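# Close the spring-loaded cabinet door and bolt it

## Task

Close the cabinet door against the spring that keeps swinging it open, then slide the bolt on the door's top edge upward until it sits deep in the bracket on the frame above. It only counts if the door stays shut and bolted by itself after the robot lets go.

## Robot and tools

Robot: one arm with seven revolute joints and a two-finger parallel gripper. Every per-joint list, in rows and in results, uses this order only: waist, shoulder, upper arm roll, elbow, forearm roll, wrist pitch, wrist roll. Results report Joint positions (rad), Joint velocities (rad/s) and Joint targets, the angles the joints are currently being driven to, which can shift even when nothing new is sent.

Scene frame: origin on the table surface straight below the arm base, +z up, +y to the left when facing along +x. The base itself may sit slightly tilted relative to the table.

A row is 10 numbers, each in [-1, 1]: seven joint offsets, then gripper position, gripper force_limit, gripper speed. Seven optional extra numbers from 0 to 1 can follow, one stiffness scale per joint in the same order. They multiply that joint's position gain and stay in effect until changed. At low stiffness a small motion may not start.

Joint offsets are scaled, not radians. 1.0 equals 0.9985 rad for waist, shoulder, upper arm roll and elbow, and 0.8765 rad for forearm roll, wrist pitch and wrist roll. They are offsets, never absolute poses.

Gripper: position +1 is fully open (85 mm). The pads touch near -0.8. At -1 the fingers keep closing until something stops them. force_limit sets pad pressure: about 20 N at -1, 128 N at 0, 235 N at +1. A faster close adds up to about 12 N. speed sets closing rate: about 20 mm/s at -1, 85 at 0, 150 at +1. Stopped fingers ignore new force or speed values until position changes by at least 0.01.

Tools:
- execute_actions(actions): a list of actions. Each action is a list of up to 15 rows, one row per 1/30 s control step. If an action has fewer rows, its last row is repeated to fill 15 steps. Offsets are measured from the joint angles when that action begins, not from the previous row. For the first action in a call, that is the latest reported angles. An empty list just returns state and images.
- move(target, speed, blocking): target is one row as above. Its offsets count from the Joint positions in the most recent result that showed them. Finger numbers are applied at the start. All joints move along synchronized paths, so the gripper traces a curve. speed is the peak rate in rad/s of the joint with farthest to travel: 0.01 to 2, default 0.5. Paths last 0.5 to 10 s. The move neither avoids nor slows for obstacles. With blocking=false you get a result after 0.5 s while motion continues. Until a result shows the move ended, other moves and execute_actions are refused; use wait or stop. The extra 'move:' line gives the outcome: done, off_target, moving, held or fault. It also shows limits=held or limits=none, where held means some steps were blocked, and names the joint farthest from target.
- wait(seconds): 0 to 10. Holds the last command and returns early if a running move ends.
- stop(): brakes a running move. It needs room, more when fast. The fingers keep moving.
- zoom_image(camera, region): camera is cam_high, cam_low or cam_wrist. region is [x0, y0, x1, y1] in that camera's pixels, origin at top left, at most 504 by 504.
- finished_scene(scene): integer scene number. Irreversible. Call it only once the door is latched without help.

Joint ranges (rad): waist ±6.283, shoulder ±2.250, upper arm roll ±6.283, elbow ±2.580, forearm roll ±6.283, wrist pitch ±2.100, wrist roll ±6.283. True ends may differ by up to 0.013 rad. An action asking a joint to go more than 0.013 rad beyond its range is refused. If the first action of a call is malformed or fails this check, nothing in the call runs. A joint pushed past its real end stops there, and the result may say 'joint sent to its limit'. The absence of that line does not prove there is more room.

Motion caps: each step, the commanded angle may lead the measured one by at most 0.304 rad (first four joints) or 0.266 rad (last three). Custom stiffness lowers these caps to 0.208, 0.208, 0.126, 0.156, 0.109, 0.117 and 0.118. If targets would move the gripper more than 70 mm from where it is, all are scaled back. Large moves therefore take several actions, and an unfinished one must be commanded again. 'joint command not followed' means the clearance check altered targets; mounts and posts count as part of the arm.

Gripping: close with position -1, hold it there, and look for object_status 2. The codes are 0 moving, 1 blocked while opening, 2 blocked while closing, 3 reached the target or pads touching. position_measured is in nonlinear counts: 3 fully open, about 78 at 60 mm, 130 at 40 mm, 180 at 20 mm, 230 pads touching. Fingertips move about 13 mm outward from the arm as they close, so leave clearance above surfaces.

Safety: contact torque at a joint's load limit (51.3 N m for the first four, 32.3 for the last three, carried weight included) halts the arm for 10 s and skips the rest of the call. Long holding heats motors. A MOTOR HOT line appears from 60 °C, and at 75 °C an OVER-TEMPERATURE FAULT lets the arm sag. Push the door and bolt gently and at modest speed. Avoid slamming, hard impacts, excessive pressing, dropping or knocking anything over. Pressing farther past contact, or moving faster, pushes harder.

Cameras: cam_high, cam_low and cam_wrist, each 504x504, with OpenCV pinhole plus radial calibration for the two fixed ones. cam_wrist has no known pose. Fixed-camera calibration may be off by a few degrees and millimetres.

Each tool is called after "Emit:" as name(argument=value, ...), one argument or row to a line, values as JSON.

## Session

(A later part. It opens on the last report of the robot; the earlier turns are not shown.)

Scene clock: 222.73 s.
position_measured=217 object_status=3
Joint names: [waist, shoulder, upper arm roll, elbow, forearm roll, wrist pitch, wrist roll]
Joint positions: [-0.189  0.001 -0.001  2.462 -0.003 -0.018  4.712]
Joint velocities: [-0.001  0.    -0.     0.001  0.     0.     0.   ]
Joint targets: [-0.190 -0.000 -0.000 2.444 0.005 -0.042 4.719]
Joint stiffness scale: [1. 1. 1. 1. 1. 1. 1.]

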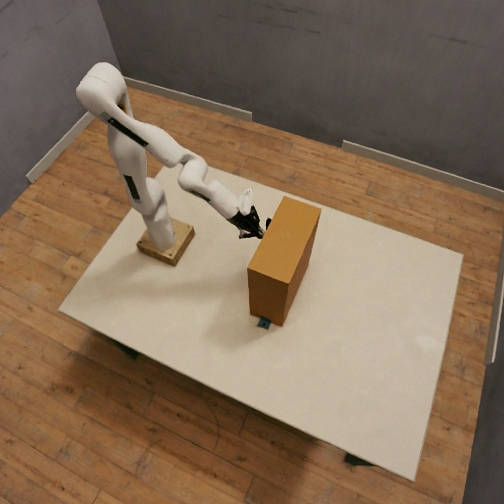

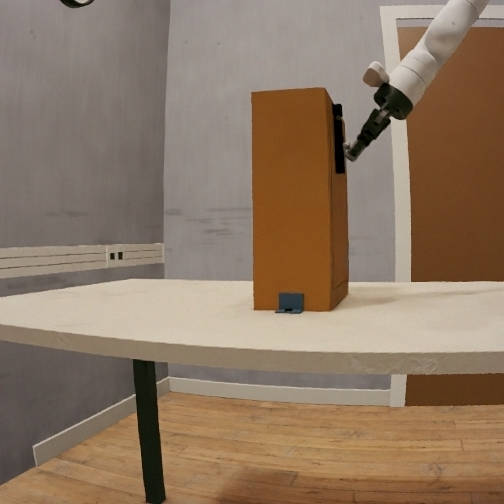

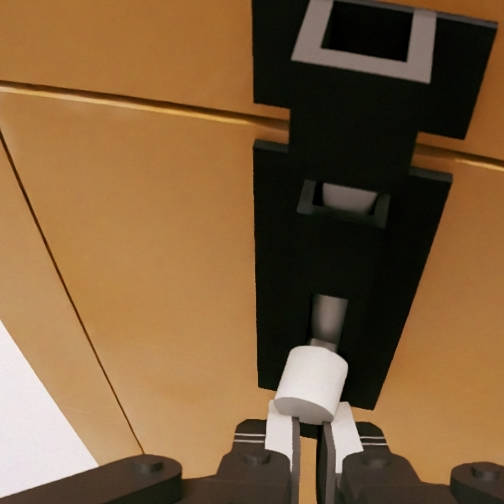

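Emit:
execute_actions(
  actions=[
    [
[-0.001, -0.0015, 0.001, -0.0190, 0.009, -0.0276, 0.008, -0.7, -0.5, 0.0],
[-0.001, -0.0022, 0.001, -0.0200, 0.009, -0.0279, 0.008, -0.7, -0.5, 0.0],
[-0.001, -0.0032, 0.001, -0.0210, 0.009, -0.0281, 0.008, -0.7, -0.5, 0.0],
[-0.001, -0.0045, 0.001, -0.0220, 0.009, -0.0283, 0.008, -0.7, -0.5, 0.0],
[-0.001, -0.0060, 0.001, -0.0230, 0.009, -0.0285, 0.008, -0.7, -0.5, 0.0],
[-0.001, -0.0077, 0.001, -0.0238, 0.009, -0.0288, 0.008, -0.7, -0.5, 0.0],
[-0.001, -0.0094, 0.001, -0.0245, 0.009, -0.0290, 0.008, -0.7, -0.5, 0.0],
[-0.001, -0.0111, 0.001, -0.0250, 0.009, -0.0292, 0.008, -0.7, -0.5, 0.0],
[-0.001, -0.0128, 0.001, -0.0254, 0.009, -0.0295, 0.008, -0.7, -0.5, 0.0],
[-0.001, -0.0145, 0.001, -0.0257, 0.009, -0.0297, 0.008, -0.7, -0.5, 0.0],
[-0.001, -0.0162, 0.001, -0.0259, 0.009, -0.0299, 0.008, -0.7, -0.5, 0.0],
[-0.001, -0.0179, 0.001, -0.0260, 0.009, -0.0301, 0.008, -0.7, -0.5, 0.0],
[-0.001, -0.0196, 0.001, -0.0260, 0.009, -0.0304, 0.008, -0.7, -0.5, 0.0],
[-0.001, -0.0213, 0.001, -0.0260, 0.009, -0.0306, 0.008, -0.7, -0.5, 0.0],
[-0.001, -0.0230, 0.001, -0.0260, 0.009, -0.0308, 0.008, -0.7, -0.5, 0.0]
],
  ],
)

Emit:
wait(
  seconds=0.5,
)

Scene clock: 230.13 s.
position_measured=217 object_status=3
Joint names: [waist, shoulder, upper arm roll, elbow, forearm roll, wrist pitch, wrist roll]
Joint positions: [-0.189 -0.006 -0.001  2.461 -0.003 -0.018  4.712]
Joint velocities: [-0.001 -0.044 -0.001 -0.     0.    -0.    -0.   ]
Joint targets: [-0.190 -0.022 -0.000 2.437 0.005 -0.045 4.719]
Joint stiffness scale: [1. 1. 1. 1. 1. 1. 1.]

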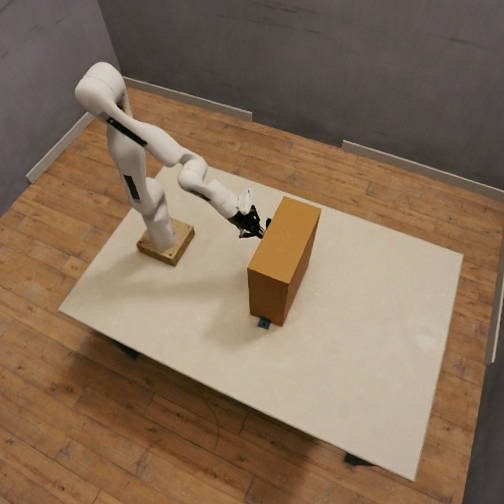

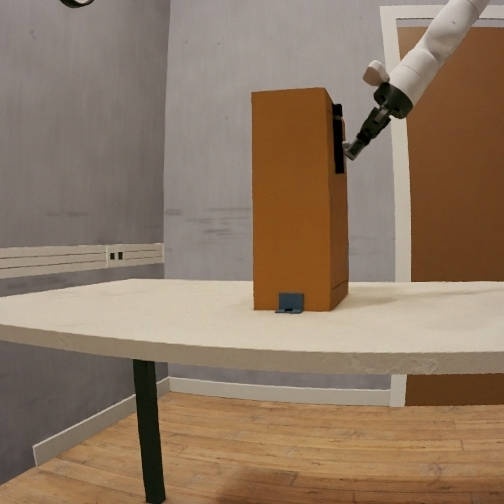

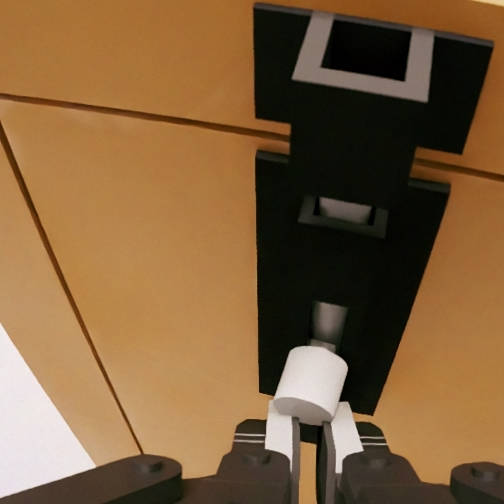

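Scene clock: 230.63 s.
position_measured=217 object_status=3
Joint names: [waist, shoulder, upper arm roll, elbow, forearm roll, wrist pitch, wrist roll]
Joint positions: [-0.189 -0.011 -0.001  2.461 -0.003 -0.018  4.712]
Joint velocities: [ 0.     0.     0.001 -0.    -0.    -0.001 -0.   ]
Joint targets: [-0.190 -0.022 -0.000 2.437 0.005 -0.045 4.719]
Joint stiffness scale: [1. 1. 1. 1. 1. 1. 1.]
wait: 0.50 s; at rest by 0.27 s

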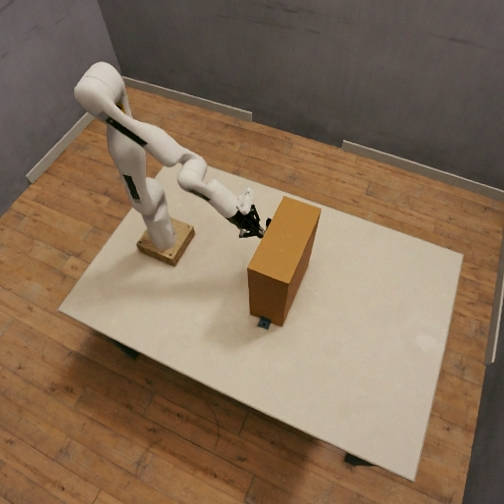

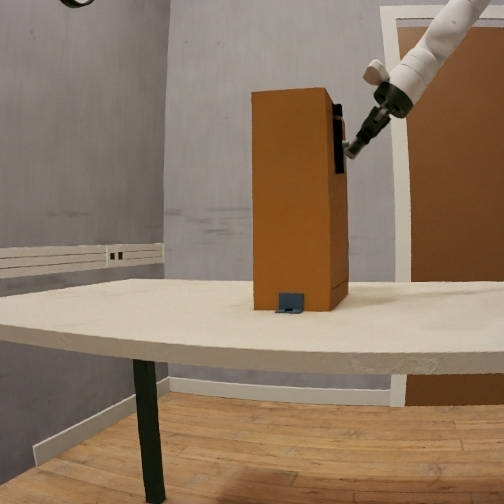

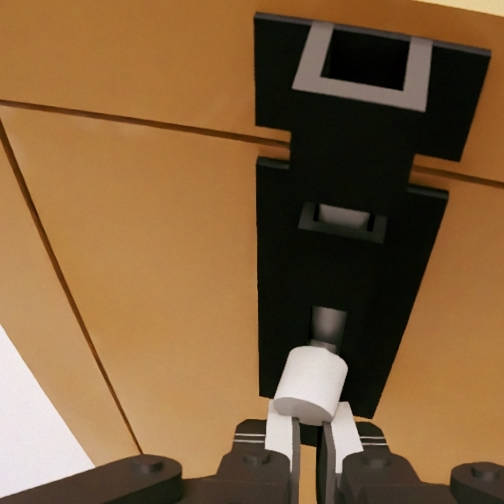

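Emit:
execute_actions(
  actions=[
    [
[-0.001, -0.0126, 0.001, -0.0238, 0.009, -0.0308, 0.008, -0.7, -0.5, 0.0],
[-0.001, -0.0142, 0.001, -0.0235, 0.009, -0.0308, 0.008, -0.7, -0.5, 0.0],
[-0.001, -0.0158, 0.001, -0.0232, 0.009, -0.0308, 0.008, -0.7, -0.5, 0.0],
[-0.001, -0.0174, 0.001, -0.0230, 0.009, -0.0308, 0.008, -0.7, -0.5, 0.0],
[-0.001, -0.0190, 0.001, -0.0227, 0.009, -0.0308, 0.008, -0.7, -0.5, 0.0],
[-0.001, -0.0206, 0.001, -0.0224, 0.009, -0.0308, 0.008, -0.7, -0.5, 0.0],
[-0.001, -0.0222, 0.001, -0.0221, 0.009, -0.0308, 0.008, -0.7, -0.5, 0.0],
[-0.001, -0.0238, 0.001, -0.0219, 0.009, -0.0308, 0.008, -0.7, -0.5, 0.0],
[-0.001, -0.0254, 0.001, -0.0216, 0.009, -0.0308, 0.008, -0.7, -0.5, 0.0],
[-0.001, -0.0270, 0.001, -0.0213, 0.009, -0.0308, 0.008, -0.7, -0.5, 0.0],
[-0.001, -0.0286, 0.001, -0.0211, 0.009, -0.0308, 0.008, -0.7, -0.5, 0.0],
[-0.001, -0.0302, 0.001, -0.0208, 0.009, -0.0308, 0.008, -0.7, -0.5, 0.0],
[-0.001, -0.0318, 0.001, -0.0205, 0.009, -0.0308, 0.008, -0.7, -0.5, 0.0],
[-0.001, -0.0334, 0.001, -0.0203, 0.009, -0.0308, 0.008, -0.7, -0.5, 0.0],
[-0.001, -0.0350, 0.001, -0.0200, 0.009, -0.0308, 0.008, -0.7, -0.5, 0.0]
],
    [
[-0.001, -0.0176, 0.001, -0.0218, 0.009, -0.0308, 0.008, -0.7, -0.5, 0.0],
[-0.001, -0.0192, 0.001, -0.0216, 0.009, -0.0308, 0.008, -0.7, -0.5, 0.0],
[-0.001, -0.0208, 0.001, -0.0214, 0.009, -0.0308, 0.008, -0.7, -0.5, 0.0],
[-0.001, -0.0224, 0.001, -0.0212, 0.009, -0.0308, 0.008, -0.7, -0.5, 0.0],
[-0.001, -0.0240, 0.001, -0.0210, 0.009, -0.0308, 0.008, -0.7, -0.5, 0.0],
[-0.001, -0.0255, 0.001, -0.0208, 0.009, -0.0308, 0.008, -0.7, -0.5, 0.0],
[-0.001, -0.0270, 0.001, -0.0206, 0.009, -0.0308, 0.008, -0.7, -0.5, 0.0],
[-0.001, -0.0284, 0.001, -0.0204, 0.009, -0.0308, 0.008, -0.7, -0.5, 0.0],
[-0.001, -0.0297, 0.001, -0.0202, 0.009, -0.0308, 0.008, -0.7, -0.5, 0.0],
[-0.001, -0.0309, 0.001, -0.0200, 0.009, -0.0308, 0.008, -0.7, -0.5, 0.0],
[-0.001, -0.0320, 0.001, -0.0198, 0.009, -0.0308, 0.008, -0.7, -0.5, 0.0],
[-0.001, -0.0330, 0.001, -0.0196, 0.009, -0.0308, 0.008, -0.7, -0.5, 0.0],
[-0.001, -0.0338, 0.001, -0.0194, 0.009, -0.0308, 0.008, -0.7, -0.5, 0.0],
[-0.001, -0.0345, 0.001, -0.0192, 0.009, -0.0308, 0.008, -0.7, -0.5, 0.0],
[-0.001, -0.0350, 0.001, -0.0190, 0.009, -0.0308, 0.008, -0.7, -0.5, 0.0]
],
  ],
)

Emit:
wait(
  seconds=0.4,
)

Emit:
zoom_image(
  camera="cam_low",
  region=[320, 95, 390, 185],
)

Scene clock: 240.30 s.
position_measured=217 object_status=3
Joint names: [waist, shoulder, upper arm roll, elbow, forearm roll, wrist pitch, wrist roll]
Joint positions: [-0.189 -0.048 -0.001  2.466 -0.002 -0.018  4.712]
Joint velocities: [ 0.001 -0.027  0.001  0.003 -0.    -0.     0.   ]
Joint targets: [-0.190 -0.063 -0.000 2.444 0.006 -0.045 4.719]
Joint stiffness scale: [1. 1. 1. 1. 1. 1. 1.]

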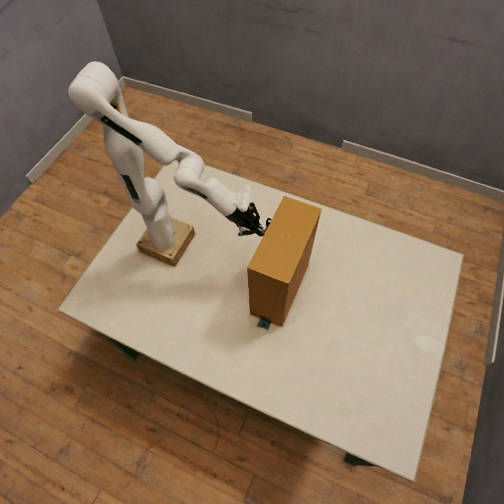

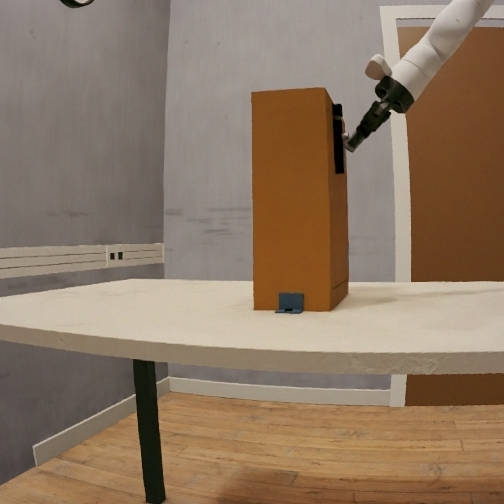

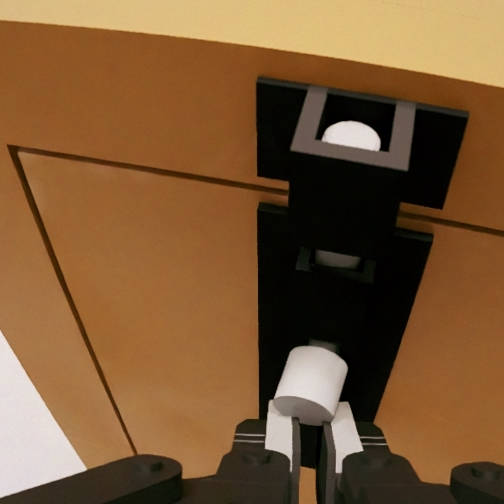

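Scene clock: 240.70 s.
position_measured=217 object_status=3
Joint names: [waist, shoulder, upper arm roll, elbow, forearm roll, wrist pitch, wrist roll]
Joint positions: [-0.189 -0.051 -0.001  2.466 -0.002 -0.018  4.712]
Joint velocities: [-0.    -0.001 -0.001  0.001  0.    -0.001  0.001]
Joint targets: [-0.190 -0.063 -0.000 2.444 0.006 -0.045 4.719]
Joint stiffness scale: [1. 1. 1. 1. 1. 1. 1.]
wait: 0.40 s; at rest by 0.23 s

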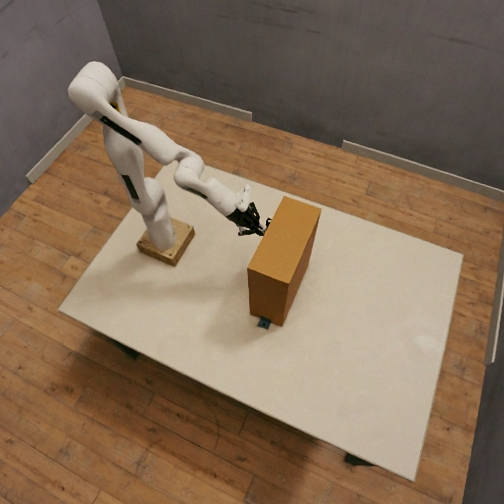

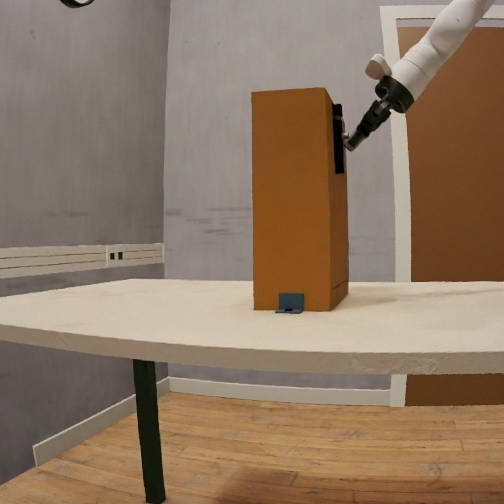

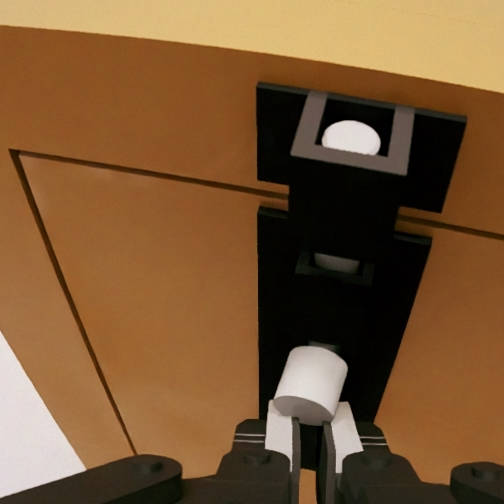

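Region (320, 95, 390, 185) of cam_low's 504x504 image, scaled by 5.600, with more detail than that image has.

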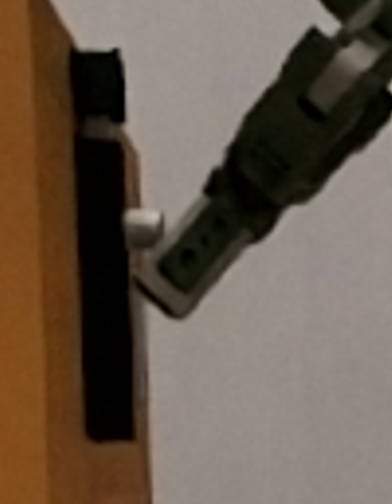

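Emit:
execute_actions(
  actions=[
    [
[-0.001, -0.0130, 0.001, -0.022, 0.009, -0.0308, 0.008, -0.7, -0.5, 0.0],
[-0.001, -0.0140, 0.001, -0.022, 0.009, -0.0308, 0.008, -0.7, -0.5, 0.0],
[-0.001, -0.0150, 0.001, -0.022, 0.009, -0.0308, 0.008, -0.7, -0.5, 0.0],
[-0.001, -0.0160, 0.001, -0.022, 0.009, -0.0308, 0.008, -0.7, -0.5, 0.0],
[-0.001, -0.0170, 0.001, -0.022, 0.009, -0.0308, 0.008, -0.7, -0.5, 0.0],
[-0.001, -0.0180, 0.001, -0.022, 0.009, -0.0308, 0.008, -0.7, -0.5, 0.0],
[-0.001, -0.0190, 0.001, -0.022, 0.009, -0.0308, 0.008, -0.7, -0.5, 0.0],
[-0.001, -0.0200, 0.001, -0.022, 0.009, -0.0308, 0.008, -0.7, -0.5, 0.0],
[-0.001, -0.0210, 0.001, -0.022, 0.009, -0.0308, 0.008, -0.7, -0.5, 0.0]
],
  ],
)

Scene clock: 244.50 s.
position_measured=217 object_status=3
Joint names: [waist, shoulder, upper arm roll, elbow, forearm roll, wrist pitch, wrist roll]
Joint positions: [-0.189 -0.06  -0.001  2.466 -0.002 -0.018  4.712]
Joint velocities: [-0.    -0.005 -0.    -0.     0.    -0.    -0.002]
Joint targets: [-0.190 -0.072 -0.000 2.444 0.006 -0.045 4.719]
Joint stiffness scale: [1. 1. 1. 1. 1. 1. 1.]

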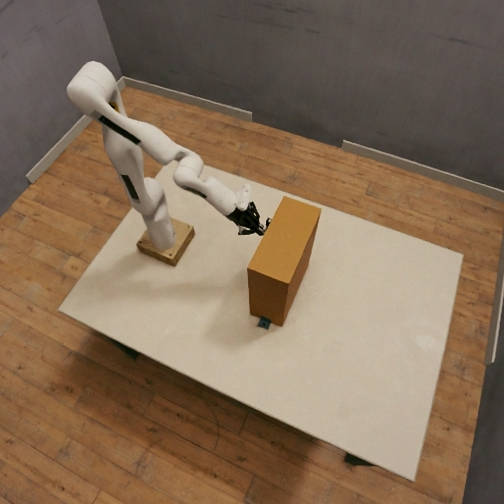

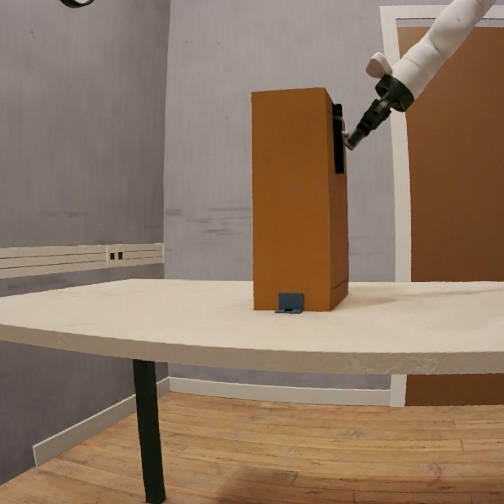

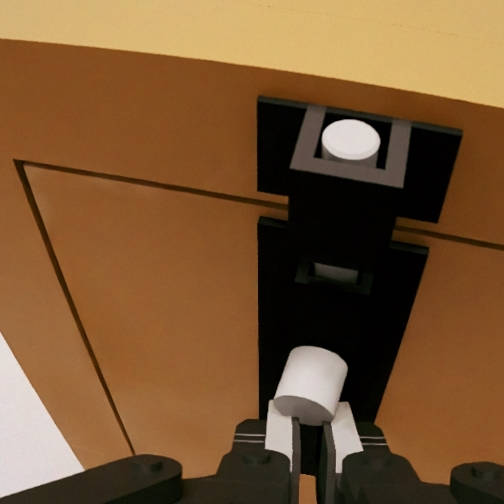

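Emit:
move(
  target=[0.0, 0.0, 0.0, 0.035, 0.0, 0.07, 0.0, -0.7, -0.5, 0.0],
  speed=0.1,
)

Emit:
zoom_image(
  camera="cam_low",
  region=[320, 95, 390, 185],
)

Scene clock: 246.37 s.
position_measured=217 object_status=3
Joint names: [waist, shoulder, upper arm roll, elbow, forearm roll, wrist pitch, wrist roll]
Joint positions: [-0.189 -0.06  -0.001  2.498 -0.002  0.037  4.712]
Joint velocities: [ 0.001 -0.    -0.     0.001 -0.    -0.001  0.   ]
Joint targets: [-0.189 -0.060 -0.001 2.501 -0.002 0.043 4.712]
Joint stiffness scale: [1. 1. 1. 1. 1. 1. 1.]
move: done; limits=none; farthest joint: the wrist pitch, 0.007 radians from its target (0.061 radians at the start)

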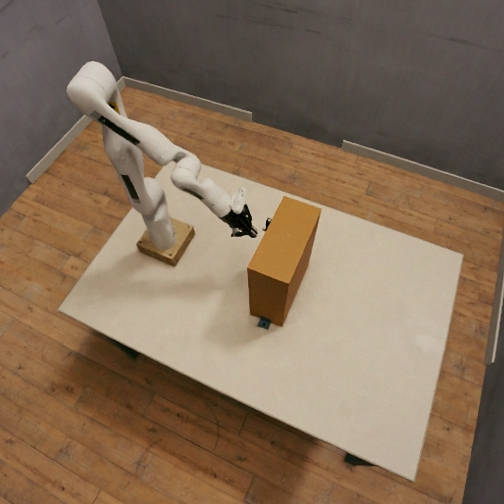

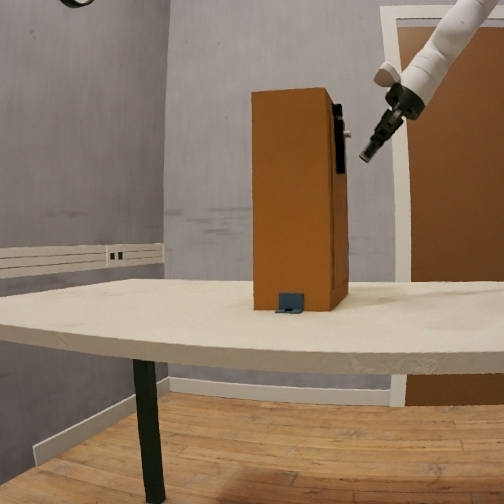

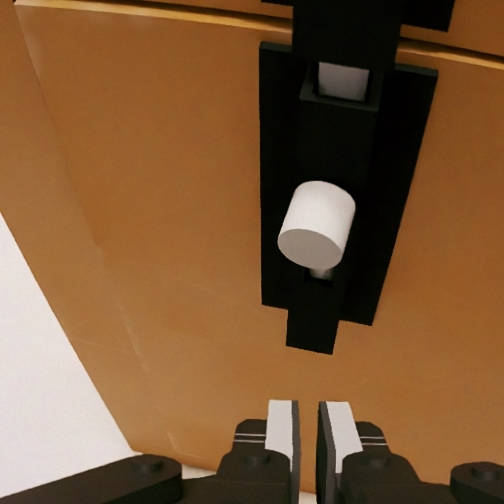

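Region (320, 95, 390, 185) of cam_low's 504x504 image, scaled by 5.600, with more detail than that image has.

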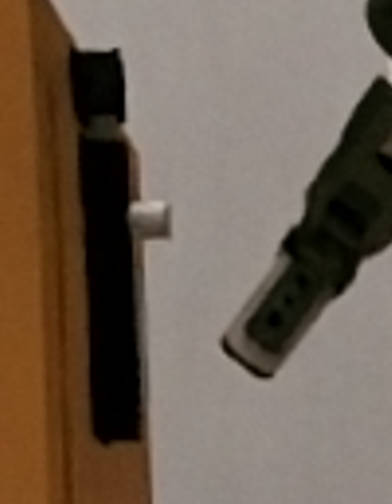

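The bolt stays up (knob at the top of its travel) and the door is held shut with the gripper clear. Ending scene 1.

Emit:
finished_scene(
  scene=1,
)

The scene is finished: the task was done.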